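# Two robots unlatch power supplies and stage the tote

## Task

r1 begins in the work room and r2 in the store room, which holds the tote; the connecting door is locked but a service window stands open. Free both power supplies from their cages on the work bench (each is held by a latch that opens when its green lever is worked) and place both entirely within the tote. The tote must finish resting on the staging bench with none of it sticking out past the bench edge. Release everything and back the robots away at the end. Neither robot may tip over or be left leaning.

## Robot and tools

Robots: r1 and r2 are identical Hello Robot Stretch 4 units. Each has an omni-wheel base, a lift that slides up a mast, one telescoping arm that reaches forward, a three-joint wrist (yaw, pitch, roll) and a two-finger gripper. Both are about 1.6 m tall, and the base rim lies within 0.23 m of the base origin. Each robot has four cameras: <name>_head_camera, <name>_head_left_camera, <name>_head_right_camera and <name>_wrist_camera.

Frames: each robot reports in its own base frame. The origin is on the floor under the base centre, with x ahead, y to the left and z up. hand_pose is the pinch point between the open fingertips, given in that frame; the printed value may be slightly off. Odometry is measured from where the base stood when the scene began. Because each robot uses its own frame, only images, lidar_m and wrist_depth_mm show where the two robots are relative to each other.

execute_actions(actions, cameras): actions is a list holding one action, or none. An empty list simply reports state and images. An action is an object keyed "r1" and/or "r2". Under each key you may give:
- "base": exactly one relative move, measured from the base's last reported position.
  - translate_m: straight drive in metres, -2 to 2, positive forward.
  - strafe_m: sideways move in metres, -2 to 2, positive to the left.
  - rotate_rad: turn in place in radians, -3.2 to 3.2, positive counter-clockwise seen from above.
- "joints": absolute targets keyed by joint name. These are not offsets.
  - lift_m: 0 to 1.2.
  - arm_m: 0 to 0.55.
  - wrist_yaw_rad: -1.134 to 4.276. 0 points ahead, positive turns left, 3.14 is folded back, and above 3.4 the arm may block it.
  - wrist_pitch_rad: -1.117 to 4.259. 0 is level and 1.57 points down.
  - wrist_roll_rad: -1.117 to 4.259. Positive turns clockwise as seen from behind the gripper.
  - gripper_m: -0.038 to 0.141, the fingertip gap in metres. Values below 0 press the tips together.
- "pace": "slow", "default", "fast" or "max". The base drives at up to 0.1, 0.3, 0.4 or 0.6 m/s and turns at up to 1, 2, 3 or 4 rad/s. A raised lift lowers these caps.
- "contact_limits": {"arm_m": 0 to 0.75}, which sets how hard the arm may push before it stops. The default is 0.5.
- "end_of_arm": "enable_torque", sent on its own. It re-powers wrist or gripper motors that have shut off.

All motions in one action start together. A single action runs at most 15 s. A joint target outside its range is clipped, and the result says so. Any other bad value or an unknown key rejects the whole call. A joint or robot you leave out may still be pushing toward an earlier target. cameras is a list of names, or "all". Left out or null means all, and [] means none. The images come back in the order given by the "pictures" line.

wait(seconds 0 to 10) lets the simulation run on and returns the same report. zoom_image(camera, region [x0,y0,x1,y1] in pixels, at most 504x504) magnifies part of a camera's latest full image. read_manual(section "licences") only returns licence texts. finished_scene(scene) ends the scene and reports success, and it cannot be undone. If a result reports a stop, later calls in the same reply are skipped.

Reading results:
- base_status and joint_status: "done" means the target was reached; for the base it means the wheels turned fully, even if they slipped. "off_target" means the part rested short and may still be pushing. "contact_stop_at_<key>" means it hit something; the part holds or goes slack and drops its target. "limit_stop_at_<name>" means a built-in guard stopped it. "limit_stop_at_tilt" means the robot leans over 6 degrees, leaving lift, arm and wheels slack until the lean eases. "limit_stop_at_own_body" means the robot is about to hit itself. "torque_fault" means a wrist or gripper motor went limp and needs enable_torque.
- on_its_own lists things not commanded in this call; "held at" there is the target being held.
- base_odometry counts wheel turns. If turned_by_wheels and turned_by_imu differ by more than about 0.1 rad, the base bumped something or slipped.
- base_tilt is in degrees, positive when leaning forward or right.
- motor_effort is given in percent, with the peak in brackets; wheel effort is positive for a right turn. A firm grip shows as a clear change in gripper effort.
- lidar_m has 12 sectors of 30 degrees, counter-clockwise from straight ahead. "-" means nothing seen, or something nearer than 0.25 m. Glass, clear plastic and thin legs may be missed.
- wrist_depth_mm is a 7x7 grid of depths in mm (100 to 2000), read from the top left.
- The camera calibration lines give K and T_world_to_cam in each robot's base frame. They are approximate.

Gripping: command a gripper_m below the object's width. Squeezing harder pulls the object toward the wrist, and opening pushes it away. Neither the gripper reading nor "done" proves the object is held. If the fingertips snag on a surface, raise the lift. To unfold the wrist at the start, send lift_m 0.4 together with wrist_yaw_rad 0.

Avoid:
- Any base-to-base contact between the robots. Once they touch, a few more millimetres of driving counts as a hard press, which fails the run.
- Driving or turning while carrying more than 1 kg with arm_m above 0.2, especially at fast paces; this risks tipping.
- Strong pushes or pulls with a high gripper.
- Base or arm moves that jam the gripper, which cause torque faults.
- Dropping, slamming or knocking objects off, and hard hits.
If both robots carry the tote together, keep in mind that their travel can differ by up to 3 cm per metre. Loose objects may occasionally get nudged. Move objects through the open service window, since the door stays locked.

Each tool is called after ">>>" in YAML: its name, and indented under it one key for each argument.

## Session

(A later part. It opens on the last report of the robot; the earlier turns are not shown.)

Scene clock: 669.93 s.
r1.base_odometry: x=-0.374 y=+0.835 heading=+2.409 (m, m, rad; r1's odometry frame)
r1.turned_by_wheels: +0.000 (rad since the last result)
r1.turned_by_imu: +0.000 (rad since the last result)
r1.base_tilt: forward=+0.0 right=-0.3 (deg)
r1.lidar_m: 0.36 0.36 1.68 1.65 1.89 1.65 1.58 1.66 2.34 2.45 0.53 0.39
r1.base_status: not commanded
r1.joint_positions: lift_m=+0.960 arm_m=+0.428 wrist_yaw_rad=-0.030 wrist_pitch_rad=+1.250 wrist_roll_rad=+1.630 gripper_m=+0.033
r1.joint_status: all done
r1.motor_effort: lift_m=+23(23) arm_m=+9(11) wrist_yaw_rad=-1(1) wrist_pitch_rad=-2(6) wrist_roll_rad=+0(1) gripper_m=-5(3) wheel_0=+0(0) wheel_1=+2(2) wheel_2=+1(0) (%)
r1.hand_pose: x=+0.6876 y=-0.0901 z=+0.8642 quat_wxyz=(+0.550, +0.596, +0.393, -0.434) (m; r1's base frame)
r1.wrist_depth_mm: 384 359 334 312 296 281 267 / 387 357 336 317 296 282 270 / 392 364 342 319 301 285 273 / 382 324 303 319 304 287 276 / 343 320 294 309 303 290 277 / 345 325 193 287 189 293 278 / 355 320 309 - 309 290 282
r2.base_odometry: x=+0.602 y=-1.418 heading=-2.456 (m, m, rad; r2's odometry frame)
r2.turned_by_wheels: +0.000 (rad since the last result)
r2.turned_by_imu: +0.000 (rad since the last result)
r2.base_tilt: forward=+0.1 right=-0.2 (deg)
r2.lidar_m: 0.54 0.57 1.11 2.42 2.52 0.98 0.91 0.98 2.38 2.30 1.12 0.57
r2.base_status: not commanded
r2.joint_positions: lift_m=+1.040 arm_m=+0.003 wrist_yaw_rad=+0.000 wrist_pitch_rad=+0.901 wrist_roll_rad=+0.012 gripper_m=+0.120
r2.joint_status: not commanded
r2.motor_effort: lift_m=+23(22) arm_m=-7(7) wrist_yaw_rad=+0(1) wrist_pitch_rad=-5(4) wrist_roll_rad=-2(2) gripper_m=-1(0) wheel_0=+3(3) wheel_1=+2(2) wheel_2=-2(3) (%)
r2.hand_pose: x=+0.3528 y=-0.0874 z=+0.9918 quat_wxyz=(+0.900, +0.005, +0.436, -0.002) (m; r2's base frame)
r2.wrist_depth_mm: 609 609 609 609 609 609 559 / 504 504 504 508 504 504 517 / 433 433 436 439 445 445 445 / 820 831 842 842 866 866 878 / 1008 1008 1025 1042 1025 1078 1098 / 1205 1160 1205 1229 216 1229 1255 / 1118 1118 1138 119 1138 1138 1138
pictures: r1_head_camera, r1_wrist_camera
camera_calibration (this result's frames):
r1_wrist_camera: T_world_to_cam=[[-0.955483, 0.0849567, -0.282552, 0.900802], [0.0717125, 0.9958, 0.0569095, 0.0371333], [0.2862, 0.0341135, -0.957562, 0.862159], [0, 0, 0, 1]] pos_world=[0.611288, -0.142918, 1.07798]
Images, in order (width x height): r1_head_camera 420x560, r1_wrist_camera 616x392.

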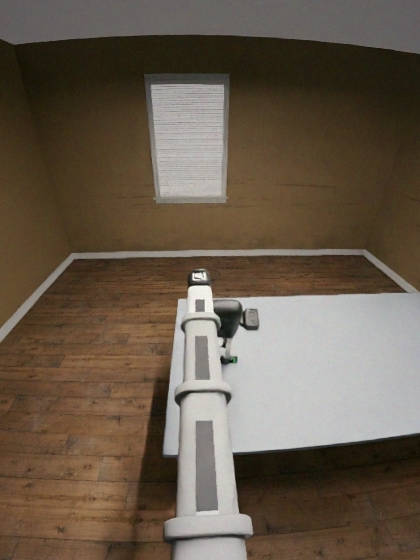

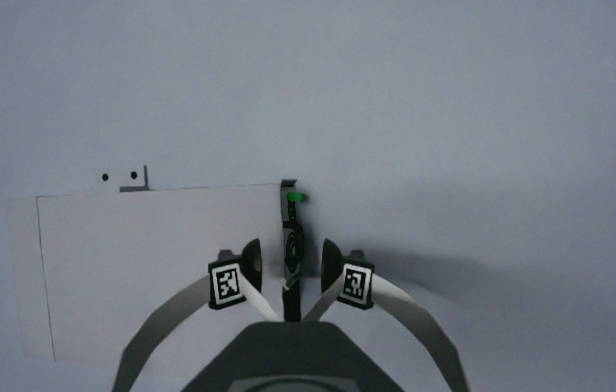

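>>> execute_actions:
  actions:
    - {"r1":{"base":{"strafe_m":-0.038},"joints":{"wrist_pitch_rad":0.35,"arm_m":0.19,"wrist_roll_rad":0.08,"wrist_yaw_rad":0.12}}}
  cameras: []

>>> execute_actions:
  actions:
    - {"r1":{"joints":{"lift_m":0.725,"arm_m":0.205}}}
  cameras: []

>>> execute_actions:
  actions:
    - {"r1":{"joints":{"arm_m":0.222},"pace":"slow"}}
  cameras: ["r1_wrist_camera"]

>>> zoom_image:
  camera: "r1_wrist_camera"
  region: [220, 200, 390, 310]

Scene clock: 672.83 s.
r1.base_odometry: x=-0.348 y=+0.863 heading=+2.409 (m, m, rad; r1's odometry frame)
r1.turned_by_wheels: +0.000 (rad since the last result)
r1.turned_by_imu: +0.001 (rad since the last result)
r1.base_tilt: forward=-0.1 right=-0.4 (deg)
r1.lidar_m: 0.35 0.39 1.71 1.69 1.93 1.68 1.62 1.70 2.34 2.42 0.54 0.39
r1.base_status: done
r1.joint_positions: lift_m=+0.960 arm_m=+0.192 wrist_yaw_rad=+0.120 wrist_pitch_rad=+0.352 wrist_roll_rad=+0.080 gripper_m=+0.033
r1.joint_status: all done
r1.motor_effort: lift_m=+23(23) arm_m=-9(9) wrist_yaw_rad=-1(1) wrist_pitch_rad=-8(10) wrist_roll_rad=+0(8) gripper_m=-3(5) wheel_0=+0(8) wheel_1=+0(9) wheel_2=+1(1) (%)
r1.hand_pose: x=+0.6417 y=-0.0544 z=+1.0384 quat_wxyz=(+0.982, +0.029, +0.177, +0.052) (m; r1's base frame)
r1.wrist_depth_mm: - - - - - - - / - - - - - - - / - - - - - - - / - - - - - - - / - - 1921 640 707 699 691 / 1708 1661 192 492 190 559 554 / 1397 1336 504 - 473 473 469
r2.base_odometry: x=+0.602 y=-1.418 heading=-2.456 (m, m, rad; r2's odometry frame)
r2.turned_by_wheels: +0.000 (rad since the last result)
r2.turned_by_imu: +0.001 (rad since the last result)
r2.base_tilt: forward=+0.2 right=-0.2 (deg)
r2.lidar_m: 0.53 0.56 1.13 2.44 2.54 0.98 0.91 0.95 2.38 2.29 1.13 0.58
r2.base_status: not commanded
r2.joint_positions: lift_m=+1.040 arm_m=+0.003 wrist_yaw_rad=+0.000 wrist_pitch_rad=+0.901 wrist_roll_rad=+0.012 gripper_m=+0.120
r2.joint_status: not commanded
r2.motor_effort: lift_m=+22(23) arm_m=-7(8) wrist_yaw_rad=-1(1) wrist_pitch_rad=-5(5) wrist_roll_rad=+0(2) gripper_m=+0(1) wheel_0=+3(3) wheel_1=+2(2) wheel_2=-2(2) (%)
r2.hand_pose: x=+0.3528 y=-0.0874 z=+0.9918 quat_wxyz=(+0.900, +0.005, +0.436, -0.002) (m; r2's base frame)
r2.wrist_depth_mm: 609 609 609 609 609 603 564 / 508 504 504 508 500 504 521 / 433 433 436 439 445 445 442 / 820 831 854 854 854 878 891 / 1008 1025 1025 1042 1025 1078 1118 / 1205 1160 1205 1229 215 1229 1255 / 1160 1138 1138 119 1118 1118 1160
pictures: none
No camera images: the call's "cameras" was empty. Leave "cameras" out to get every camera's image.

Scene clock: 674.90 s.
r1.base_odometry: x=-0.348 y=+0.863 heading=+2.409 (m, m, rad; r1's odometry frame)
r1.turned_by_wheels: +0.000 (rad since the last result)
r1.turned_by_imu: +0.000 (rad since the last result)
r1.base_tilt: forward=-0.1 right=-0.4 (deg)
r1.lidar_m: 0.36 0.39 1.73 1.67 1.93 1.66 1.59 1.69 2.35 2.40 0.55 0.39
r1.base_status: not commanded
r1.joint_positions: lift_m=+0.725 arm_m=+0.203 wrist_yaw_rad=+0.120 wrist_pitch_rad=+0.352 wrist_roll_rad=+0.080 gripper_m=+0.033
r1.joint_status: all done
r1.motor_effort: lift_m=+17(22) arm_m=+9(10) wrist_yaw_rad=-2(1) wrist_pitch_rad=-6(9) wrist_roll_rad=-2(3) gripper_m=-4(4) wheel_0=+0(0) wheel_1=+0(0) wheel_2=+1(1) (%)
r1.hand_pose: x=+0.6536 y=-0.0544 z=+0.8039 quat_wxyz=(+0.982, +0.029, +0.177, +0.052) (m; r1's base frame)
r1.wrist_depth_mm: - - - - - - - / - - - - - - - / - - 521 433 580 569 554 / - 445 320 291 389 387 377 / 1661 310 294 279 296 293 287 / 249 247 192 234 190 236 231 / 207 200 210 - 199 195 196
r2.base_odometry: x=+0.602 y=-1.418 heading=-2.456 (m, m, rad; r2's odometry frame)
r2.turned_by_wheels: +0.000 (rad since the last result)
r2.turned_by_imu: +0.001 (rad since the last result)
r2.base_tilt: forward=+0.1 right=-0.2 (deg)
r2.lidar_m: 0.53 0.56 1.12 2.43 2.53 0.97 0.92 0.99 2.38 2.29 1.07 0.58
r2.base_status: not commanded
r2.joint_positions: lift_m=+1.040 arm_m=+0.003 wrist_yaw_rad=+0.000 wrist_pitch_rad=+0.901 wrist_roll_rad=+0.012 gripper_m=+0.120
r2.joint_status: not commanded
r2.motor_effort: lift_m=+22(22) arm_m=-7(7) wrist_yaw_rad=-1(0) wrist_pitch_rad=-4(5) wrist_roll_rad=-1(2) gripper_m=-1(1) wheel_0=+3(3) wheel_1=+2(2) wheel_2=-2(3) (%)
r2.hand_pose: x=+0.3528 y=-0.0874 z=+0.9918 quat_wxyz=(+0.900, +0.005, +0.436, -0.002) (m; r2's base frame)
r2.wrist_depth_mm: 609 609 609 615 603 603 564 / 504 508 508 508 508 504 521 / 433 433 436 442 442 442 445 / 820 831 842 854 866 878 878 / 991 1008 1025 1060 1025 1078 1098 / 1229 1182 1205 1229 215 1229 1255 / 1138 1118 1138 119 1138 1118 1160
pictures: none
No camera images: the call's "cameras" was empty. Leave "cameras" out to get every camera's image.

Scene clock: 676.00 s.
r1.base_odometry: x=-0.348 y=+0.863 heading=+2.409 (m, m, rad; r1's odometry frame)
r1.turned_by_wheels: +0.000 (rad since the last result)
r1.turned_by_imu: +0.000 (rad since the last result)
r1.base_tilt: forward=+0.0 right=-0.4 (deg)
r1.lidar_m: 0.36 0.41 1.73 1.67 1.96 1.69 1.60 1.69 2.38 2.42 0.54 0.35
r1.base_status: not commanded
r1.joint_positions: lift_m=+0.725 arm_m=+0.220 wrist_yaw_rad=+0.120 wrist_pitch_rad=+0.352 wrist_roll_rad=+0.080 gripper_m=+0.033
r1.joint_status: all done
r1.motor_effort: lift_m=+17(17) arm_m=+9(6) wrist_yaw_rad=-1(2) wrist_pitch_rad=-7(8) wrist_roll_rad=-2(1) gripper_m=-4(4) wheel_0=+0(0) wheel_1=+0(0) wheel_2=+1(1) (%)
r1.hand_pose: x=+0.6706 y=-0.0544 z=+0.8039 quat_wxyz=(+0.982, +0.029, +0.177, +0.052) (m; r1's base frame)
r1.wrist_depth_mm: - - - - - - - / - - - - - - - / - - 512 433 580 559 549 / - 449 298 291 389 387 379 / 1708 297 293 260 283 293 286 / 249 247 192 233 190 236 232 / 207 201 211 - 200 195 195
r2.base_odometry: x=+0.602 y=-1.418 heading=-2.456 (m, m, rad; r2's odometry frame)
r2.turned_by_wheels: +0.000 (rad since the last result)
r2.turned_by_imu: +0.000 (rad since the last result)
r2.base_tilt: forward=+0.1 right=-0.2 (deg)
r2.lidar_m: 0.54 0.55 1.12 2.43 2.52 0.96 0.90 0.97 2.36 2.28 1.11 0.57
r2.base_status: not commanded
r2.joint_positions: lift_m=+1.040 arm_m=+0.003 wrist_yaw_rad=+0.000 wrist_pitch_rad=+0.901 wrist_roll_rad=+0.012 gripper_m=+0.120
r2.joint_status: not commanded
r2.motor_effort: lift_m=+22(22) arm_m=-7(7) wrist_yaw_rad=-1(1) wrist_pitch_rad=-4(4) wrist_roll_rad=-1(2) gripper_m=-1(1) wheel_0=+3(3) wheel_1=+2(2) wheel_2=-2(2) (%)
r2.hand_pose: x=+0.3528 y=-0.0874 z=+0.9918 quat_wxyz=(+0.900, +0.005, +0.436, -0.002) (m; r2's base frame)
r2.wrist_depth_mm: 603 609 609 603 609 603 564 / 504 504 504 504 504 504 517 / 433 433 436 442 445 445 445 / 820 831 842 842 866 878 891 / 1008 1008 1025 1060 1008 1078 1098 / 1205 1160 1182 1205 216 1229 1255 / 1138 1118 1138 119 1138 1118 1138
pictures: r1_wrist_camera
camera_calibration (this result's frames):
r1_wrist_camera: T_world_to_cam=[[0.0614692, -0.996218, -0.0614177, -0.0539952], [-0.388707, 0.0327826, -0.920778, 1.04859], [0.919309, 0.080473, -0.385222, -0.0740553], [0, 0, 0, 1]] pos_world=[0.478991, -0.0822068, 0.933671]
Images, in order (width x height): r1_wrist_camera 616x392.

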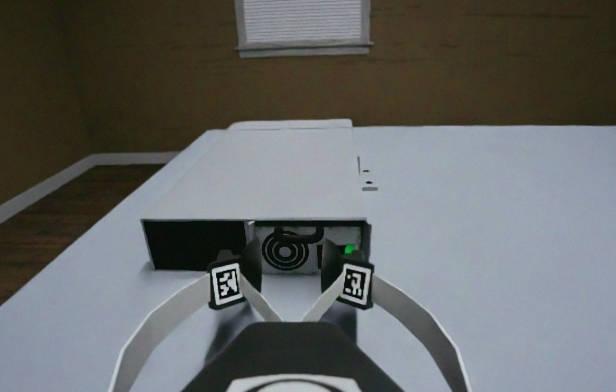

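Region (220, 200, 390, 310) of r1_wrist_camera's 616x392 image, scaled by 2.965; it fills the top 326 rows of this view, and the rest is white.

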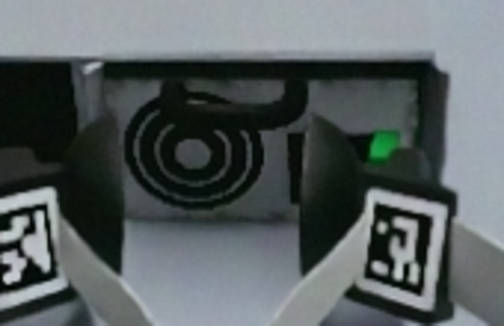

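>>> execute_actions:
  actions:
    - {"r1":{"base":{"strafe_m":-0.0047},"pace":"slow"}}
  cameras: []

>>> execute_actions:
  actions:
    - {"r1":{"joints":{"arm_m":0.236},"contact_limits":{"arm_m":0.2},"pace":"slow"}}
  cameras: ["r1_wrist_camera"]

>>> zoom_image:
  camera: "r1_wrist_camera"
  region: [220, 200, 390, 310]

Scene clock: 676.93 s.
r1.base_odometry: x=-0.345 y=+0.867 heading=+2.409 (m, m, rad; r1's odometry frame)
r1.turned_by_wheels: +0.000 (rad since the last result)
r1.turned_by_imu: +0.000 (rad since the last result)
r1.base_tilt: forward=-0.1 right=-0.4 (deg)
r1.lidar_m: 0.36 0.39 1.73 1.68 1.95 1.68 1.60 1.70 2.37 2.40 0.54 0.39
r1.base_status: done
r1.joint_positions: lift_m=+0.725 arm_m=+0.220 wrist_yaw_rad=+0.120 wrist_pitch_rad=+0.352 wrist_roll_rad=+0.080 gripper_m=+0.033
r1.joint_status: not commanded
r1.motor_effort: lift_m=+17(17) arm_m=+9(9) wrist_yaw_rad=-1(2) wrist_pitch_rad=-7(8) wrist_roll_rad=-1(1) gripper_m=-6(3) wheel_0=+1(9) wheel_1=-1(3) wheel_2=+0(1) (%)
r1.hand_pose: x=+0.6706 y=-0.0544 z=+0.8039 quat_wxyz=(+0.982, +0.029, +0.177, +0.052) (m; r1's base frame)
r1.wrist_depth_mm: - - - - - - - / - - - - - - - / - - 492 433 585 569 554 / - 449 297 291 397 387 379 / 1708 300 283 260 297 293 289 / 248 247 193 231 189 234 232 / 208 201 211 - 199 195 196
r2.base_odometry: x=+0.602 y=-1.418 heading=-2.456 (m, m, rad; r2's odometry frame)
r2.turned_by_wheels: +0.000 (rad since the last result)
r2.turned_by_imu: +0.000 (rad since the last result)
r2.base_tilt: forward=+0.1 right=-0.2 (deg)
r2.lidar_m: 0.54 0.59 1.13 2.41 2.54 0.97 0.91 0.99 2.39 2.31 1.10 0.56
r2.base_status: not commanded
r2.joint_positions: lift_m=+1.040 arm_m=+0.003 wrist_yaw_rad=+0.000 wrist_pitch_rad=+0.901 wrist_roll_rad=+0.012 gripper_m=+0.120
r2.joint_status: not commanded
r2.motor_effort: lift_m=+22(22) arm_m=-8(7) wrist_yaw_rad=-1(0) wrist_pitch_rad=-5(4) wrist_roll_rad=+0(4) gripper_m=-1(2) wheel_0=+3(3) wheel_1=+2(2) wheel_2=-2(3) (%)
r2.hand_pose: x=+0.3528 y=-0.0874 z=+0.9918 quat_wxyz=(+0.900, +0.005, +0.436, -0.002) (m; r2's base frame)
r2.wrist_depth_mm: 603 615 603 609 609 603 559 / 504 508 508 504 504 504 521 / 433 433 436 439 445 445 445 / 820 831 842 854 866 866 878 / 991 1025 1025 1060 1025 1098 1118 / 1205 1160 1205 1229 216 1229 1229 / 1160 1118 1118 119 1118 1118 1138
pictures: none
No camera images: the call's "cameras" was empty. Leave "cameras" out to get every camera's image.

Scene clock: 677.97 s.
r1.base_odometry: x=-0.345 y=+0.867 heading=+2.409 (m, m, rad; r1's odometry frame)
r1.turned_by_wheels: +0.000 (rad since the last result)
r1.turned_by_imu: +0.000 (rad since the last result)
r1.base_tilt: forward=+0.0 right=-0.3 (deg)
r1.lidar_m: 0.37 0.39 1.73 1.70 1.94 1.67 1.60 1.70 2.33 2.41 0.55 0.39
r1.base_status: not commanded
r1.joint_positions: lift_m=+0.725 arm_m=+0.234 wrist_yaw_rad=+0.120 wrist_pitch_rad=+0.352 wrist_roll_rad=+0.080 gripper_m=+0.033
r1.joint_status: all done
r1.motor_effort: lift_m=+17(17) arm_m=+9(9) wrist_yaw_rad=-2(2) wrist_pitch_rad=-6(7) wrist_roll_rad=+0(2) gripper_m=-3(4) wheel_0=+1(1) wheel_1=-1(1) wheel_2=+0(0) (%)
r1.contact_limits: arm_m 0.2
r1.hand_pose: x=+0.6846 y=-0.0544 z=+0.8039 quat_wxyz=(+0.982, +0.029, +0.177, +0.052) (m; r1's base frame)
r1.wrist_depth_mm: - - - - - - - / - - - - - - - / - - 488 433 574 574 564 / - 445 298 291 392 387 379 / 1708 294 252 244 296 293 287 / 247 247 192 231 189 234 232 / 207 201 211 - 199 195 195
r2.base_odometry: x=+0.602 y=-1.418 heading=-2.456 (m, m, rad; r2's odometry frame)
r2.turned_by_wheels: +0.000 (rad since the last result)
r2.turned_by_imu: +0.000 (rad since the last result)
r2.base_tilt: forward=+0.1 right=-0.2 (deg)
r2.lidar_m: 0.54 0.57 1.12 2.41 2.51 0.97 0.92 0.98 2.38 2.29 1.14 0.56
r2.base_status: not commanded
r2.joint_positions: lift_m=+1.040 arm_m=+0.003 wrist_yaw_rad=+0.000 wrist_pitch_rad=+0.901 wrist_roll_rad=+0.012 gripper_m=+0.120
r2.joint_status: not commanded
r2.motor_effort: lift_m=+22(23) arm_m=-8(7) wrist_yaw_rad=+0(1) wrist_pitch_rad=-5(5) wrist_roll_rad=-2(4) gripper_m=-1(1) wheel_0=+3(3) wheel_1=+2(2) wheel_2=-3(2) (%)
r2.hand_pose: x=+0.3528 y=-0.0874 z=+0.9918 quat_wxyz=(+0.900, +0.005, +0.436, -0.002) (m; r2's base frame)
r2.wrist_depth_mm: 603 609 609 609 609 609 564 / 504 508 504 504 504 500 517 / 436 433 436 442 445 442 442 / 820 820 831 854 866 891 878 / 1008 1025 1025 1060 1025 1078 1078 / 1205 1182 1182 1255 216 1229 1255 / 1160 1118 1138 120 1138 1138 1138
pictures: r1_wrist_camera
camera_calibration (this result's frames):
r1_wrist_camera: T_world_to_cam=[[0.0615662, -0.996212, -0.0614175, -0.0548928], [-0.38871, 0.0327445, -0.920778, 1.05401], [0.919301, 0.0805624, -0.385222, -0.0868856], [0, 0, 0, 1]] pos_world=[0.492959, -0.0821983, 0.933671]
Images, in order (width x height): r1_wrist_camera 616x392.

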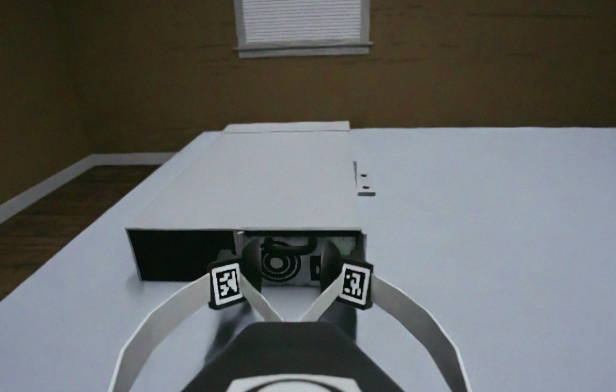

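Region (220, 200, 390, 310) of r1_wrist_camera's 616x392 image, scaled by 2.965; it fills the top 326 rows of this view, and the rest is white.

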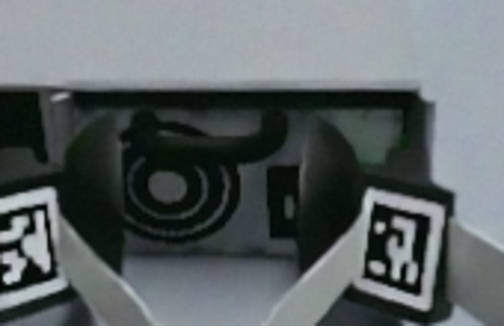

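>>> execute_actions:
  actions:
    - {"r1":{"joints":{"arm_m":0.242},"contact_limits":{"arm_m":0.2},"pace":"slow"}}
  cameras: []

Scene clock: 678.80 s.
r1.base_odometry: x=-0.345 y=+0.867 heading=+2.409 (m, m, rad; r1's odometry frame)
r1.turned_by_wheels: +0.000 (rad since the last result)
r1.turned_by_imu: +0.000 (rad since the last result)
r1.base_tilt: forward=+0.0 right=-0.4 (deg)
r1.lidar_m: 0.36 0.39 1.73 1.68 1.96 1.68 1.62 1.68 2.34 2.41 0.54 0.39
r1.base_status: not commanded
r1.joint_positions: lift_m=+0.725 arm_m=+0.240 wrist_yaw_rad=+0.119 wrist_pitch_rad=+0.353 wrist_roll_rad=+0.080 gripper_m=+0.033
r1.joint_status: all done
r1.motor_effort: lift_m=+17(16) arm_m=+11(9) wrist_yaw_rad=+1(1) wrist_pitch_rad=-8(10) wrist_roll_rad=-4(1) gripper_m=-2(4) wheel_0=+1(1) wheel_1=+0(1) wheel_2=+0(0) (%)
r1.contact_limits: arm_m 0.2
r1.hand_pose: x=+0.6902 y=-0.0546 z=+0.8038 quat_wxyz=(+0.982, +0.029, +0.177, +0.051) (m; r1's base frame)
r1.wrist_depth_mm: - - - - - - - / - - - - - - - / - - 492 433 585 564 549 / - 442 297 290 392 384 379 / 1661 291 246 242 293 290 286 / 247 248 193 211 189 235 232 / 207 200 211 - 198 195 196
r2.base_odometry: x=+0.602 y=-1.418 heading=-2.456 (m, m, rad; r2's odometry frame)
r2.turned_by_wheels: +0.000 (rad since the last result)
r2.turned_by_imu: +0.000 (rad since the last result)
r2.base_tilt: forward=+0.1 right=-0.2 (deg)
r2.lidar_m: 0.54 0.59 1.09 2.42 2.53 0.98 0.91 0.99 2.40 2.29 1.11 0.59
r2.base_status: not commanded
r2.joint_positions: lift_m=+1.040 arm_m=+0.003 wrist_yaw_rad=+0.000 wrist_pitch_rad=+0.901 wrist_roll_rad=+0.012 gripper_m=+0.120
r2.joint_status: not commanded
r2.motor_effort: lift_m=+23(22) arm_m=-7(7) wrist_yaw_rad=+0(0) wrist_pitch_rad=-5(5) wrist_roll_rad=-1(1) gripper_m=-1(1) wheel_0=+3(3) wheel_1=+2(2) wheel_2=-2(2) (%)
r2.hand_pose: x=+0.3528 y=-0.0874 z=+0.9918 quat_wxyz=(+0.900, +0.005, +0.436, -0.002) (m; r2's base frame)
r2.wrist_depth_mm: 609 603 609 609 609 609 559 / 508 508 508 508 508 504 517 / 436 433 433 442 445 445 442 / 809 831 831 842 854 878 904 / 991 1025 1042 1060 1025 1078 1078 / 1205 1182 1205 1229 216 1229 1255 / 1160 1138 1160 119 1138 1118 1160
pictures: none
No camera images: the call's "cameras" was empty. Leave "cameras" out to get every camera's image.

>>> execute_actions:
  actions:
    - {"r1":{"base":{"strafe_m":0.002},"joints":{"gripper_m":0.02,"arm_m":0.245},"pace":"slow"}}
  cameras: []

>>> execute_actions:
  actions:
    - {"r1":{"joints":{"gripper_m":0.006,"arm_m":0.248,"lift_m":0.724},"pace":"slow"}}
  cameras: []

>>> execute_actions:
  actions:
    - {"r1":{"joints":{"gripper_m":-0.008,"arm_m":0.251,"lift_m":0.7225},"pace":"slow"}}
  cameras: ["r1_wrist_camera"]

>>> zoom_image:
  camera: "r1_wrist_camera"
  region: [220, 200, 390, 310]

Scene clock: 679.93 s.
r1.base_odometry: x=-0.346 y=+0.865 heading=+2.409 (m, m, rad; r1's odometry frame)
r1.turned_by_wheels: +0.000 (rad since the last result)
r1.turned_by_imu: +0.000 (rad since the last result)
r1.base_tilt: forward=+0.0 right=-0.4 (deg)
r1.lidar_m: 0.37 0.39 1.73 1.70 1.97 1.66 1.60 1.71 2.37 2.42 0.53 0.40
r1.base_status: done
r1.joint_positions: lift_m=+0.725 arm_m=+0.243 wrist_yaw_rad=+0.117 wrist_pitch_rad=+0.354 wrist_roll_rad=+0.080 gripper_m=+0.020
r1.joint_status: all done
r1.motor_effort: lift_m=+17(17) arm_m=+11(14) wrist_yaw_rad=+8(12) wrist_pitch_rad=-12(13) wrist_roll_rad=+0(3) gripper_m=-8(7) wheel_0=+1(3) wheel_1=+0(4) wheel_2=-3(3) (%)
r1.hand_pose: x=+0.6930 y=-0.0552 z=+0.8035 quat_wxyz=(+0.982, +0.029, +0.178, +0.050) (m; r1's base frame)
r1.wrist_depth_mm: - - - - - - - / - - - - - - - / - - 484 427 574 564 554 / - 445 294 290 389 384 379 / 1618 290 246 241 293 289 285 / 248 245 189 232 190 233 231 / 206 200 210 - 204 193 195
r2.base_odometry: x=+0.602 y=-1.418 heading=-2.456 (m, m, rad; r2's odometry frame)
r2.turned_by_wheels: +0.000 (rad since the last result)
r2.turned_by_imu: +0.000 (rad since the last result)
r2.base_tilt: forward=+0.1 right=-0.2 (deg)
r2.lidar_m: 0.53 0.56 1.11 2.43 2.53 0.97 0.89 0.98 2.37 2.28 1.10 0.58
r2.base_status: not commanded
r2.joint_positions: lift_m=+1.040 arm_m=+0.003 wrist_yaw_rad=+0.000 wrist_pitch_rad=+0.901 wrist_roll_rad=+0.012 gripper_m=+0.120
r2.joint_status: not commanded
r2.motor_effort: lift_m=+22(22) arm_m=-7(7) wrist_yaw_rad=+0(1) wrist_pitch_rad=-5(5) wrist_roll_rad=-3(2) gripper_m=-1(1) wheel_0=+3(3) wheel_1=+3(2) wheel_2=-3(2) (%)
r2.hand_pose: x=+0.3528 y=-0.0874 z=+0.9918 quat_wxyz=(+0.900, +0.005, +0.436, -0.002) (m; r2's base frame)
r2.wrist_depth_mm: 603 603 609 609 603 603 559 / 504 508 508 504 508 500 521 / 430 433 436 439 445 445 442 / 820 831 842 866 866 878 866 / 1008 1008 1025 1042 1008 1078 1098 / 1205 1160 1205 1229 215 1255 1255 / 1138 1118 1138 119 1138 1118 1138
pictures: none
No camera images: the call's "cameras" was empty. Leave "cameras" out to get every camera's image.

Scene clock: 680.90 s.
r1.base_odometry: x=-0.346 y=+0.865 heading=+2.409 (m, m, rad; r1's odometry frame)
r1.turned_by_wheels: +0.000 (rad since the last result)
r1.turned_by_imu: +0.000 (rad since the last result)
r1.base_tilt: forward=-0.1 right=-0.4 (deg)
r1.lidar_m: 0.37 0.39 1.75 1.69 1.93 1.69 1.59 1.69 2.34 2.42 0.55 0.38
r1.base_status: not commanded
r1.joint_positions: lift_m=+0.724 arm_m=+0.246 wrist_yaw_rad=+0.118 wrist_pitch_rad=+0.355 wrist_roll_rad=+0.080 gripper_m=+0.006
r1.joint_status: all done
r1.motor_effort: lift_m=+16(16) arm_m=+11(13) wrist_yaw_rad=+3(11) wrist_pitch_rad=-14(14) wrist_roll_rad=-1(0) gripper_m=-15(17) wheel_0=+2(2) wheel_1=+0(1) wheel_2=-3(3) (%)
r1.hand_pose: x=+0.6960 y=-0.0549 z=+0.8023 quat_wxyz=(+0.982, +0.029, +0.178, +0.051) (m; r1's base frame)
r1.wrist_depth_mm: - - - - - - - / - - - - - - - / - - 484 424 569 554 549 / - 439 293 286 384 379 373 / 1576 289 245 237 291 287 285 / 246 234 185 230 188 232 228 / 206 202 208 - 202 192 193
r2.base_odometry: x=+0.602 y=-1.418 heading=-2.456 (m, m, rad; r2's odometry frame)
r2.turned_by_wheels: +0.000 (rad since the last result)
r2.turned_by_imu: +0.000 (rad since the last result)
r2.base_tilt: forward=+0.1 right=-0.2 (deg)
r2.lidar_m: 0.54 0.57 1.11 2.42 2.54 0.98 0.91 0.96 2.39 2.30 1.10 0.58
r2.base_status: not commanded
r2.joint_positions: lift_m=+1.040 arm_m=+0.003 wrist_yaw_rad=+0.000 wrist_pitch_rad=+0.901 wrist_roll_rad=+0.012 gripper_m=+0.120
r2.joint_status: not commanded
r2.motor_effort: lift_m=+23(23) arm_m=-7(7) wrist_yaw_rad=-1(1) wrist_pitch_rad=-4(5) wrist_roll_rad=-2(2) gripper_m=+0(1) wheel_0=+3(3) wheel_1=+2(2) wheel_2=-3(3) (%)
r2.hand_pose: x=+0.3528 y=-0.0874 z=+0.9918 quat_wxyz=(+0.900, +0.005, +0.436, -0.002) (m; r2's base frame)
r2.wrist_depth_mm: 609 615 609 603 603 603 564 / 504 504 504 504 508 504 521 / 433 430 436 442 445 445 442 / 820 831 854 854 866 878 891 / 991 1025 1025 1042 1025 1098 1098 / 1229 1160 1182 1229 216 1229 1255 / 1160 1118 1138 119 1138 1118 1138
pictures: none
No camera images: the call's "cameras" was empty. Leave "cameras" out to get every camera's image.

Scene clock: 681.80 s.
r1.base_odometry: x=-0.346 y=+0.865 heading=+2.409 (m, m, rad; r1's odometry frame)
r1.turned_by_wheels: +0.000 (rad since the last result)
r1.turned_by_imu: +0.000 (rad since the last result)
r1.base_tilt: forward=-0.1 right=-0.4 (deg)
r1.lidar_m: 0.35 0.39 1.71 1.68 1.93 1.66 1.61 1.69 2.33 2.41 0.54 0.38
r1.base_status: not commanded
r1.joint_positions: lift_m=+0.723 arm_m=+0.249 wrist_yaw_rad=+0.119 wrist_pitch_rad=+0.355 wrist_roll_rad=+0.080 gripper_m=-0.007
r1.joint_status: all done
r1.motor_effort: lift_m=+17(16) arm_m=+10(13) wrist_yaw_rad=+1(9) wrist_pitch_rad=-15(14) wrist_roll_rad=+0(2) gripper_m=-20(20) wheel_0=+2(2) wheel_1=+0(0) wheel_2=-3(3) (%)
r1.hand_pose: x=+0.6990 y=-0.0547 z=+0.8008 quat_wxyz=(+0.982, +0.029, +0.178, +0.051) (m; r1's base frame)
r1.wrist_depth_mm: - - - - - - - / - - - - - - - / - - 473 415 564 544 539 / - 439 289 283 377 377 368 / 946 277 239 236 277 285 279 / 242 231 204 229 184 229 224 / 204 199 206 - 201 190 194
r2.base_odometry: x=+0.602 y=-1.418 heading=-2.456 (m, m, rad; r2's odometry frame)
r2.turned_by_wheels: +0.000 (rad since the last result)
r2.turned_by_imu: +0.000 (rad since the last result)
r2.base_tilt: forward=+0.1 right=-0.2 (deg)
r2.lidar_m: 0.53 0.59 1.10 2.44 2.52 0.97 0.93 0.98 2.40 2.28 1.11 0.57
r2.base_status: not commanded
r2.joint_positions: lift_m=+1.040 arm_m=+0.003 wrist_yaw_rad=+0.000 wrist_pitch_rad=+0.901 wrist_roll_rad=+0.012 gripper_m=+0.120
r2.joint_status: not commanded
r2.motor_effort: lift_m=+22(22) arm_m=-7(7) wrist_yaw_rad=+0(1) wrist_pitch_rad=-4(5) wrist_roll_rad=-3(4) gripper_m=+0(1) wheel_0=+3(3) wheel_1=+2(2) wheel_2=-3(2) (%)
r2.hand_pose: x=+0.3528 y=-0.0874 z=+0.9918 quat_wxyz=(+0.900, +0.005, +0.436, -0.002) (m; r2's base frame)
r2.wrist_depth_mm: 609 609 609 609 609 609 564 / 508 504 508 508 504 504 517 / 433 433 433 439 445 445 442 / 820 831 842 842 854 866 878 / 991 1025 1025 1060 1008 1078 1078 / 1205 1182 1229 1205 215 1229 1255 / 1138 1138 1138 119 1138 1138 1160
pictures: r1_wrist_camera
camera_calibration (this result's frames):
r1_wrist_camera: T_world_to_cam=[[0.0604284, -0.996315, -0.0608613, -0.0559777], [-0.390829, 0.0324882, -0.91989, 1.05753], [0.918478, 0.0793738, -0.387425, -0.0990553], [0, 0, 0, 1]] pos_world=[0.507676, -0.0822663, 0.931029]
Images, in order (width x height): r1_wrist_camera 616x392.

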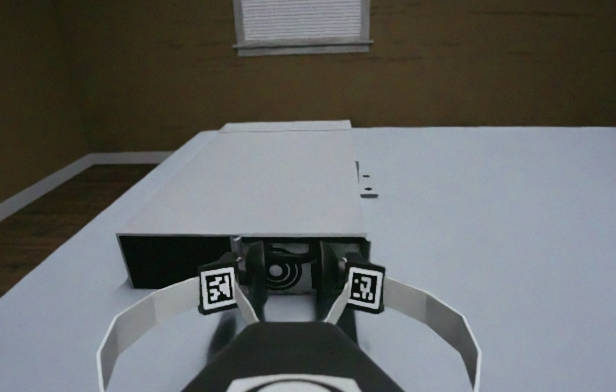

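Region (220, 200, 390, 310) of r1_wrist_camera's 616x392 image, scaled by 2.965; it fills the top 326 rows of this view, and the rest is white.

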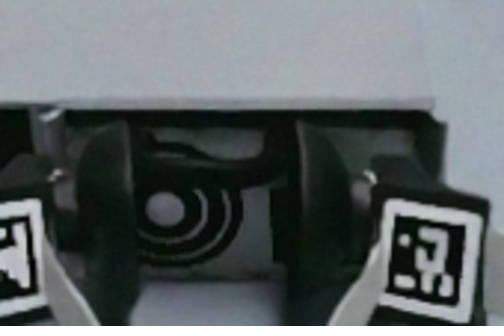

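>>> execute_actions:
  actions:
    - {"r1":{"joints":{"gripper_m":-0.023,"arm_m":0.2545,"lift_m":0.721},"pace":"slow"}}
  cameras: []

>>> execute_actions:
  actions:
    - {"r1":{"base":{"strafe_m":0.002},"joints":{"gripper_m":-0.038,"arm_m":0.258,"lift_m":0.7195},"pace":"slow"}}
  cameras: []

>>> execute_actions:
  actions:
    - {"r1":{"joints":{"arm_m":0.249},"pace":"slow"}}
  cameras: ["r1_wrist_camera"]

>>> zoom_image:
  camera: "r1_wrist_camera"
  region: [220, 200, 390, 310]

>>> execute_actions:
  actions:
    - {"r1":{"joints":{"arm_m":0.2465},"pace":"slow"}}
  cameras: ["r1_wrist_camera"]

>>> zoom_image:
  camera: "r1_wrist_camera"
  region: [220, 200, 390, 310]

Scene clock: 683.03 s.
r1.base_odometry: x=-0.346 y=+0.865 heading=+2.409 (m, m, rad; r1's odometry frame)
r1.turned_by_wheels: +0.000 (rad since the last result)
r1.turned_by_imu: +0.000 (rad since the last result)
r1.base_tilt: forward=-0.1 right=-0.3 (deg)
r1.lidar_m: 0.36 0.38 1.71 1.69 1.96 1.65 1.60 1.70 2.35 2.39 0.55 0.38
r1.base_status: not commanded
r1.joint_positions: lift_m=+0.721 arm_m=+0.252 wrist_yaw_rad=+0.119 wrist_pitch_rad=+0.355 wrist_roll_rad=+0.080 gripper_m=-0.022
r1.joint_status: all done
r1.motor_effort: lift_m=+16(17) arm_m=+12(14) wrist_yaw_rad=+1(9) wrist_pitch_rad=-15(15) wrist_roll_rad=+0(1) gripper_m=-24(23) wheel_0=+3(3) wheel_1=+1(1) wheel_2=-3(3) (%)
r1.hand_pose: x=+0.7023 y=-0.0548 z=+0.7993 quat_wxyz=(+0.982, +0.029, +0.178, +0.051) (m; r1's base frame)
r1.wrist_depth_mm: - - - - - - - / - - - - - - - / - - 469 413 554 544 530 / - 433 283 279 375 370 364 / 946 274 236 229 276 282 278 / 241 222 183 228 183 228 224 / 202 198 205 - 198 189 193
r2.base_odometry: x=+0.602 y=-1.418 heading=-2.456 (m, m, rad; r2's odometry frame)
r2.turned_by_wheels: +0.000 (rad since the last result)
r2.turned_by_imu: +0.000 (rad since the last result)
r2.base_tilt: forward=+0.2 right=-0.2 (deg)
r2.lidar_m: 0.54 0.56 1.09 2.41 2.52 0.97 0.90 0.96 2.40 2.27 1.13 0.58
r2.base_status: not commanded
r2.joint_positions: lift_m=+1.040 arm_m=+0.003 wrist_yaw_rad=+0.000 wrist_pitch_rad=+0.901 wrist_roll_rad=+0.012 gripper_m=+0.120
r2.joint_status: not commanded
r2.motor_effort: lift_m=+22(22) arm_m=-8(8) wrist_yaw_rad=-1(1) wrist_pitch_rad=-5(5) wrist_roll_rad=-1(1) gripper_m=-1(1) wheel_0=+3(3) wheel_1=+2(2) wheel_2=-2(2) (%)
r2.hand_pose: x=+0.3528 y=-0.0874 z=+0.9918 quat_wxyz=(+0.900, +0.005, +0.436, -0.002) (m; r2's base frame)
r2.wrist_depth_mm: 603 609 615 615 603 603 564 / 508 504 504 508 504 504 517 / 433 430 433 439 445 445 442 / 820 831 842 842 866 866 891 / 991 1008 1042 1042 1008 1078 1098 / 1205 1160 1205 1229 215 1255 1255 / 1138 1138 1138 119 1138 1118 1138
pictures: none
No camera images: the call's "cameras" was empty. Leave "cameras" out to get every camera's image.

Scene clock: 683.93 s.
r1.base_odometry: x=-0.348 y=+0.864 heading=+2.409 (m, m, rad; r1's odometry frame)
r1.turned_by_wheels: +0.000 (rad since the last result)
r1.turned_by_imu: +0.000 (rad since the last result)
r1.base_tilt: forward=+0.0 right=-0.3 (deg)
r1.lidar_m: 0.36 0.40 1.73 1.68 1.94 1.66 1.60 1.70 2.36 2.39 0.55 0.39
r1.base_status: done
r1.joint_positions: lift_m=+0.720 arm_m=+0.256 wrist_yaw_rad=+0.118 wrist_pitch_rad=+0.355 wrist_roll_rad=+0.080 gripper_m=-0.037
r1.joint_status: all done
r1.motor_effort: lift_m=+16(14) arm_m=+12(13) wrist_yaw_rad=+5(13) wrist_pitch_rad=-14(16) wrist_roll_rad=+0(1) gripper_m=-26(25) wheel_0=+4(2) wheel_1=+1(6) wheel_2=-4(5) (%)
r1.hand_pose: x=+0.7057 y=-0.0551 z=+0.7978 quat_wxyz=(+0.982, +0.029, +0.178, +0.051) (m; r1's base frame)
r1.wrist_depth_mm: - - - - - - - / - - - - - - - / - - 455 410 554 539 530 / - 402 282 274 370 368 362 / 946 270 234 227 273 279 277 / 238 163 194 224 182 224 222 / 199 195 203 - 197 189 191
r2.base_odometry: x=+0.602 y=-1.418 heading=-2.456 (m, m, rad; r2's odometry frame)
r2.turned_by_wheels: +0.000 (rad since the last result)
r2.turned_by_imu: +0.000 (rad since the last result)
r2.base_tilt: forward=+0.1 right=-0.2 (deg)
r2.lidar_m: 0.54 0.58 1.11 2.43 2.52 0.95 0.91 0.99 2.38 2.28 1.11 0.58
r2.base_status: not commanded
r2.joint_positions: lift_m=+1.040 arm_m=+0.003 wrist_yaw_rad=+0.000 wrist_pitch_rad=+0.901 wrist_roll_rad=+0.012 gripper_m=+0.120
r2.joint_status: not commanded
r2.motor_effort: lift_m=+22(22) arm_m=-7(7) wrist_yaw_rad=+0(1) wrist_pitch_rad=-5(5) wrist_roll_rad=-1(2) gripper_m=+0(0) wheel_0=+3(3) wheel_1=+2(2) wheel_2=-2(3) (%)
r2.hand_pose: x=+0.3528 y=-0.0874 z=+0.9918 quat_wxyz=(+0.900, +0.005, +0.436, -0.002) (m; r2's base frame)
r2.wrist_depth_mm: 603 603 609 609 609 609 564 / 508 508 504 504 504 500 521 / 433 433 433 439 445 442 442 / 820 831 831 842 866 878 878 / 1008 1025 1025 1042 1025 1078 1098 / 1205 1182 1229 1229 215 1229 1255 / 1138 1118 1138 119 1160 1138 1138
pictures: none
No camera images: the call's "cameras" was empty. Leave "cameras" out to get every camera's image.

Scene clock: 684.83 s.
r1.base_odometry: x=-0.348 y=+0.864 heading=+2.409 (m, m, rad; r1's odometry frame)
r1.turned_by_wheels: +0.000 (rad since the last result)
r1.turned_by_imu: +0.000 (rad since the last result)
r1.base_tilt: forward=-0.1 right=-0.4 (deg)
r1.lidar_m: 0.36 0.40 1.73 1.66 1.93 1.68 1.60 1.70 2.34 2.42 0.54 0.38
r1.base_status: not commanded
r1.joint_positions: lift_m=+0.720 arm_m=+0.251 wrist_yaw_rad=+0.123 wrist_pitch_rad=+0.352 wrist_roll_rad=+0.080 gripper_m=-0.037
r1.joint_status: all done
r1.motor_effort: lift_m=+18(18) arm_m=-14(14) wrist_yaw_rad=-10(11) wrist_pitch_rad=-6(16) wrist_roll_rad=-1(1) gripper_m=-32(31) wheel_0=+1(4) wheel_1=-1(1) wheel_2=+4(4) (%)
r1.hand_pose: x=+0.7018 y=-0.0535 z=+0.7984 quat_wxyz=(+0.982, +0.028, +0.177, +0.054) (m; r1's base frame)
r1.wrist_depth_mm: - - - - - - - / - - - - - - - / - - 466 410 559 549 535 / - 433 283 277 375 370 364 / 1576 273 236 229 273 282 278 / 240 218 183 224 182 224 223 / 200 196 203 - 197 188 191
r2.base_odometry: x=+0.602 y=-1.418 heading=-2.456 (m, m, rad; r2's odometry frame)
r2.turned_by_wheels: +0.000 (rad since the last result)
r2.turned_by_imu: +0.000 (rad since the last result)
r2.base_tilt: forward=+0.2 right=-0.2 (deg)
r2.lidar_m: 0.54 0.58 1.11 2.41 2.51 0.97 0.93 0.98 2.39 2.29 1.13 0.56
r2.base_status: not commanded
r2.joint_positions: lift_m=+1.040 arm_m=+0.003 wrist_yaw_rad=+0.000 wrist_pitch_rad=+0.901 wrist_roll_rad=+0.012 gripper_m=+0.120
r2.joint_status: not commanded
r2.motor_effort: lift_m=+23(22) arm_m=-7(8) wrist_yaw_rad=+0(1) wrist_pitch_rad=-5(4) wrist_roll_rad=-2(2) gripper_m=+0(1) wheel_0=+3(3) wheel_1=+2(2) wheel_2=-2(2) (%)
r2.hand_pose: x=+0.3528 y=-0.0874 z=+0.9918 quat_wxyz=(+0.900, +0.005, +0.436, -0.002) (m; r2's base frame)
r2.wrist_depth_mm: 609 609 609 609 603 609 569 / 504 508 504 508 508 504 521 / 433 436 436 439 442 442 442 / 820 831 831 866 854 891 891 / 1008 1025 1042 1060 1025 1078 1098 / 1229 1160 1205 1205 215 1229 1255 / 1138 1118 1160 119 1138 1138 1138
pictures: r1_wrist_camera
camera_calibration (this result's frames):
r1_wrist_camera: T_world_to_cam=[[0.0648548, -0.996034, -0.0609136, -0.0581315], [-0.388258, 0.0310458, -0.921027, 1.05544], [0.919266, 0.0833833, -0.384705, -0.105156], [0, 0, 0, 1]] pos_world=[0.510221, -0.0818996, 0.928095]
Images, in order (width x height): r1_wrist_camera 616x392.

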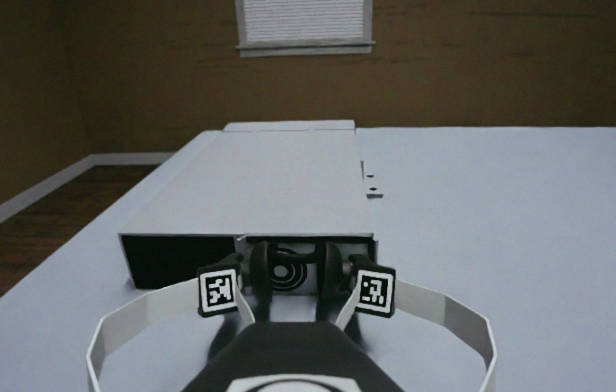

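Region (220, 200, 390, 310) of r1_wrist_camera's 616x392 image, scaled by 2.965; it fills the top 326 rows of this view, and the rest is white.

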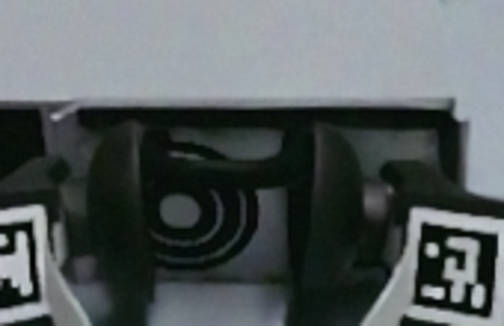

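Scene clock: 685.43 s.
r1.base_odometry: x=-0.348 y=+0.864 heading=+2.409 (m, m, rad; r1's odometry frame)
r1.turned_by_wheels: +0.000 (rad since the last result)
r1.turned_by_imu: +0.000 (rad since the last result)
r1.base_tilt: forward=+0.0 right=-0.3 (deg)
r1.lidar_m: 0.36 0.36 1.74 1.68 1.97 1.68 1.62 1.69 2.35 2.39 0.54 0.37
r1.base_status: not commanded
r1.joint_positions: lift_m=+0.720 arm_m=+0.249 wrist_yaw_rad=+0.124 wrist_pitch_rad=+0.351 wrist_roll_rad=+0.080 gripper_m=-0.037
r1.joint_status: all done
r1.motor_effort: lift_m=+19(19) arm_m=-15(13) wrist_yaw_rad=-13(13) wrist_pitch_rad=-4(5) wrist_roll_rad=+1(0) gripper_m=-31(33) wheel_0=+0(1) wheel_1=-2(2) wheel_2=+6(6) (%)
r1.hand_pose: x=+0.6997 y=-0.0532 z=+0.7986 quat_wxyz=(+0.982, +0.028, +0.177, +0.054) (m; r1's base frame)
r1.wrist_depth_mm: - - - - - - - / - - - - - - - / - - 466 413 564 549 535 / - 433 283 277 377 370 364 / 1661 282 236 229 272 282 276 / 238 220 183 225 184 225 223 / 200 196 204 - 198 189 191
r2.base_odometry: x=+0.602 y=-1.418 heading=-2.456 (m, m, rad; r2's odometry frame)
r2.turned_by_wheels: +0.000 (rad since the last result)
r2.turned_by_imu: +0.000 (rad since the last result)
r2.base_tilt: forward=+0.2 right=-0.2 (deg)
r2.lidar_m: 0.50 0.54 1.12 2.41 2.53 0.98 0.92 0.98 2.39 2.31 1.09 0.55
r2.base_status: not commanded
r2.joint_positions: lift_m=+1.040 arm_m=+0.003 wrist_yaw_rad=+0.000 wrist_pitch_rad=+0.901 wrist_roll_rad=+0.012 gripper_m=+0.120
r2.joint_status: not commanded
r2.motor_effort: lift_m=+23(22) arm_m=-7(7) wrist_yaw_rad=-1(1) wrist_pitch_rad=-5(4) wrist_roll_rad=-1(1) gripper_m=-1(2) wheel_0=+3(3) wheel_1=+2(2) wheel_2=-2(2) (%)
r2.hand_pose: x=+0.3528 y=-0.0874 z=+0.9918 quat_wxyz=(+0.900, +0.005, +0.436, -0.002) (m; r2's base frame)
r2.wrist_depth_mm: 603 609 609 609 603 603 559 / 504 504 508 508 504 504 521 / 433 436 436 439 442 442 442 / 820 820 842 854 854 878 878 / 991 1025 1042 1042 1025 1078 1098 / 1182 1160 1229 1229 215 1229 1229 / 1138 1118 1138 119 1138 1118 1160
pictures: r1_wrist_camera
camera_calibration (this result's frames):
r1_wrist_camera: T_world_to_cam=[[0.065817, -0.995968, -0.0609548, -0.0583529], [-0.387643, 0.030768, -0.921296, 1.05451], [0.919457, 0.0842656, -0.384055, -0.10374], [0, 0, 0, 1]] pos_world=[0.507998, -0.0818211, 0.928116]
Images, in order (width x height): r1_wrist_camera 616x392.

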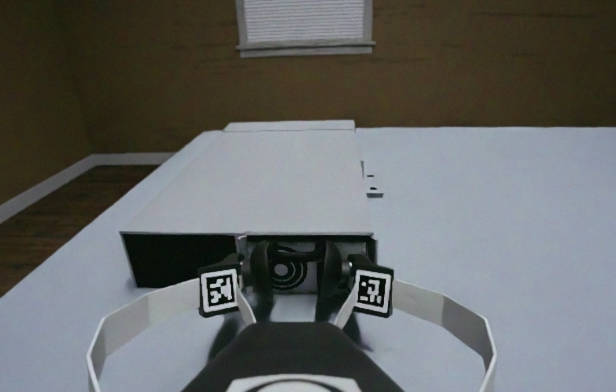

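Region (220, 200, 390, 310) of r1_wrist_camera's 616x392 image, scaled by 2.965; it fills the top 326 rows of this view, and the rest is white.

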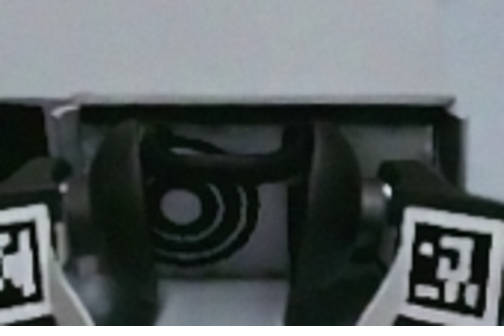

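>>> execute_actions:
  actions:
    - {"r1":{"joints":{"arm_m":0.2445},"pace":"slow"}}
  cameras: ["r1_wrist_camera"]

>>> zoom_image:
  camera: "r1_wrist_camera"
  region: [220, 200, 390, 310]

Scene clock: 686.07 s.
r1.base_odometry: x=-0.348 y=+0.864 heading=+2.409 (m, m, rad; r1's odometry frame)
r1.turned_by_wheels: +0.000 (rad since the last result)
r1.turned_by_imu: +0.000 (rad since the last result)
r1.base_tilt: forward=+0.0 right=-0.3 (deg)
r1.lidar_m: 0.35 0.39 1.72 1.70 1.95 1.65 1.60 1.69 2.39 2.42 0.53 0.39
r1.base_status: not commanded
r1.joint_positions: lift_m=+0.720 arm_m=+0.246 wrist_yaw_rad=+0.120 wrist_pitch_rad=+0.353 wrist_roll_rad=+0.080 gripper_m=-0.037
r1.joint_status: all done
r1.motor_effort: lift_m=+19(19) arm_m=-9(18) wrist_yaw_rad=-1(14) wrist_pitch_rad=-10(10) wrist_roll_rad=+2(1) gripper_m=-28(32) wheel_0=+1(0) wheel_1=-1(2) wheel_2=+0(6) (%)
r1.hand_pose: x=+0.6962 y=-0.0544 z=+0.7980 quat_wxyz=(+0.982, +0.029, +0.178, +0.052) (m; r1's base frame)
r1.wrist_depth_mm: - - - - - - - / - - - - - - - / - - 466 410 559 549 535 / - 427 281 277 375 368 366 / 917 281 236 229 272 281 277 / 239 162 181 225 185 224 221 / 199 196 202 - 198 188 190
r2.base_odometry: x=+0.602 y=-1.418 heading=-2.456 (m, m, rad; r2's odometry frame)
r2.turned_by_wheels: +0.000 (rad since the last result)
r2.turned_by_imu: +0.000 (rad since the last result)
r2.base_tilt: forward=+0.1 right=-0.3 (deg)
r2.lidar_m: 0.54 0.57 1.09 2.43 2.54 1.00 0.91 0.97 2.39 2.29 1.11 0.56
r2.base_status: not commanded
r2.joint_positions: lift_m=+1.040 arm_m=+0.003 wrist_yaw_rad=+0.000 wrist_pitch_rad=+0.901 wrist_roll_rad=+0.012 gripper_m=+0.120
r2.joint_status: not commanded
r2.motor_effort: lift_m=+22(22) arm_m=-7(7) wrist_yaw_rad=-1(1) wrist_pitch_rad=-4(4) wrist_roll_rad=-2(2) gripper_m=+0(1) wheel_0=+3(3) wheel_1=+3(2) wheel_2=-2(2) (%)
r2.hand_pose: x=+0.3528 y=-0.0874 z=+0.9918 quat_wxyz=(+0.900, +0.005, +0.436, -0.002) (m; r2's base frame)
r2.wrist_depth_mm: 609 609 609 609 609 609 564 / 504 504 504 508 504 504 521 / 436 433 433 442 442 442 442 / 820 831 831 842 866 866 878 / 991 1025 1008 1042 1025 1078 1098 / 1205 1182 1182 1255 216 1229 1229 / 1138 1118 1160 119 1138 1118 1138
pictures: r1_wrist_camera
camera_calibration (this result's frames):
r1_wrist_camera: T_world_to_cam=[[0.0615068, -0.996251, -0.0608346, -0.0564616], [-0.389396, 0.0321688, -0.920508, 1.05334], [0.919014, 0.0803063, -0.385958, -0.0990225], [0, 0, 0, 1]] pos_world=[0.504642, -0.0821825, 0.927953]
Images, in order (width x height): r1_wrist_camera 616x392.

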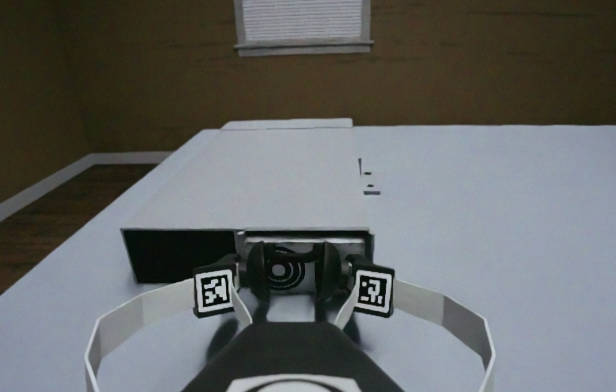

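Region (220, 200, 390, 310) of r1_wrist_camera's 616x392 image, scaled by 2.965; it fills the top 326 rows of this view, and the rest is white.

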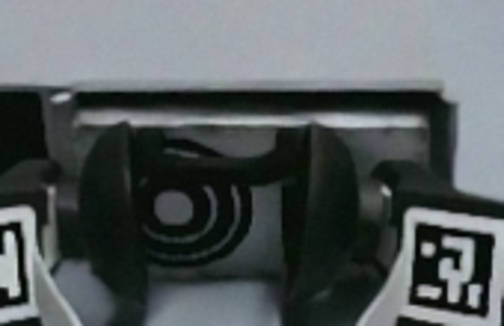

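Popped. Pull out (0.21 m).

>>> execute_actions:
  actions:
    - {"r1":{"base":{"translate_m":-0.032},"joints":{"arm_m":0.065},"pace":"slow"}}
  cameras: ["r1_wrist_camera"]

Scene clock: 689.23 s.
r1.base_odometry: x=-0.324 y=+0.842 heading=+2.409 (m, m, rad; r1's odometry frame)
r1.turned_by_wheels: +0.000 (rad since the last result)
r1.turned_by_imu: +0.000 (rad since the last result)
r1.base_tilt: forward=-0.1 right=-0.3 (deg)
r1.lidar_m: 0.38 0.41 1.73 1.66 1.93 1.63 1.57 1.67 2.28 2.42 0.58 0.43
r1.base_status: done
r1.joint_positions: lift_m=+0.720 arm_m=+0.067 wrist_yaw_rad=+0.120 wrist_pitch_rad=+0.356 wrist_roll_rad=+0.080 gripper_m=-0.037
r1.joint_status: all done
r1.motor_effort: lift_m=+19(19) arm_m=-9(11) wrist_yaw_rad=-2(3) wrist_pitch_rad=-18(19) wrist_roll_rad=-1(1) gripper_m=-29(29) wheel_0=-1(3) wheel_1=-1(6) wheel_2=+1(7) (%)
r1.hand_pose: x=+0.5164 y=-0.0544 z=+0.7972 quat_wxyz=(+0.982, +0.029, +0.179, +0.052) (m; r1's base frame)
r1.wrist_depth_mm: - - - - - - - / - - - - - - - / - - 517 445 549 535 521 / - 399 389 287 375 366 359 / 931 298 279 229 281 279 273 / 237 163 185 224 182 222 220 / 199 195 203 - 198 187 190
r2.base_odometry: x=+0.602 y=-1.418 heading=-2.456 (m, m, rad; r2's odometry frame)
r2.turned_by_wheels: +0.000 (rad since the last result)
r2.turned_by_imu: +0.001 (rad since the last result)
r2.base_tilt: forward=+0.1 right=-0.2 (deg)
r2.lidar_m: 0.54 0.57 1.09 2.40 2.56 0.96 0.92 0.95 2.38 2.26 1.08 0.55
r2.base_status: not commanded
r2.joint_positions: lift_m=+1.040 arm_m=+0.003 wrist_yaw_rad=+0.000 wrist_pitch_rad=+0.901 wrist_roll_rad=+0.012 gripper_m=+0.120
r2.joint_status: not commanded
r2.motor_effort: lift_m=+22(22) arm_m=-7(7) wrist_yaw_rad=-1(1) wrist_pitch_rad=-4(4) wrist_roll_rad=-1(1) gripper_m=-1(1) wheel_0=+3(3) wheel_1=+2(3) wheel_2=-2(2) (%)
r2.hand_pose: x=+0.3528 y=-0.0874 z=+0.9918 quat_wxyz=(+0.900, +0.005, +0.436, -0.002) (m; r2's base frame)
r2.wrist_depth_mm: 609 609 609 603 609 603 564 / 504 504 508 508 504 504 521 / 433 436 433 439 445 442 442 / 820 831 842 854 866 878 878 / 991 1025 1042 1042 1042 1078 1118 / 1205 1182 1205 1205 216 1229 1281 / 1138 1118 1138 120 1138 1138 1118
pictures: r1_wrist_camera
camera_calibration (this result's frames):
r1_wrist_camera: T_world_to_cam=[[0.0615874, -0.996257, -0.0606554, -0.0456055], [-0.39221, 0.0317257, -0.919328, 0.983077], [0.917811, 0.0804087, -0.388789, 0.0687046], [0, 0, 0, 1]] pos_world=[0.325324, -0.082148, 0.927715]
Images, in order (width x height): r1_wrist_camera 616x392.

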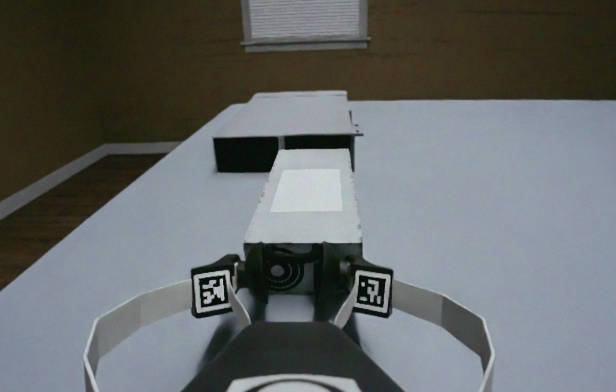

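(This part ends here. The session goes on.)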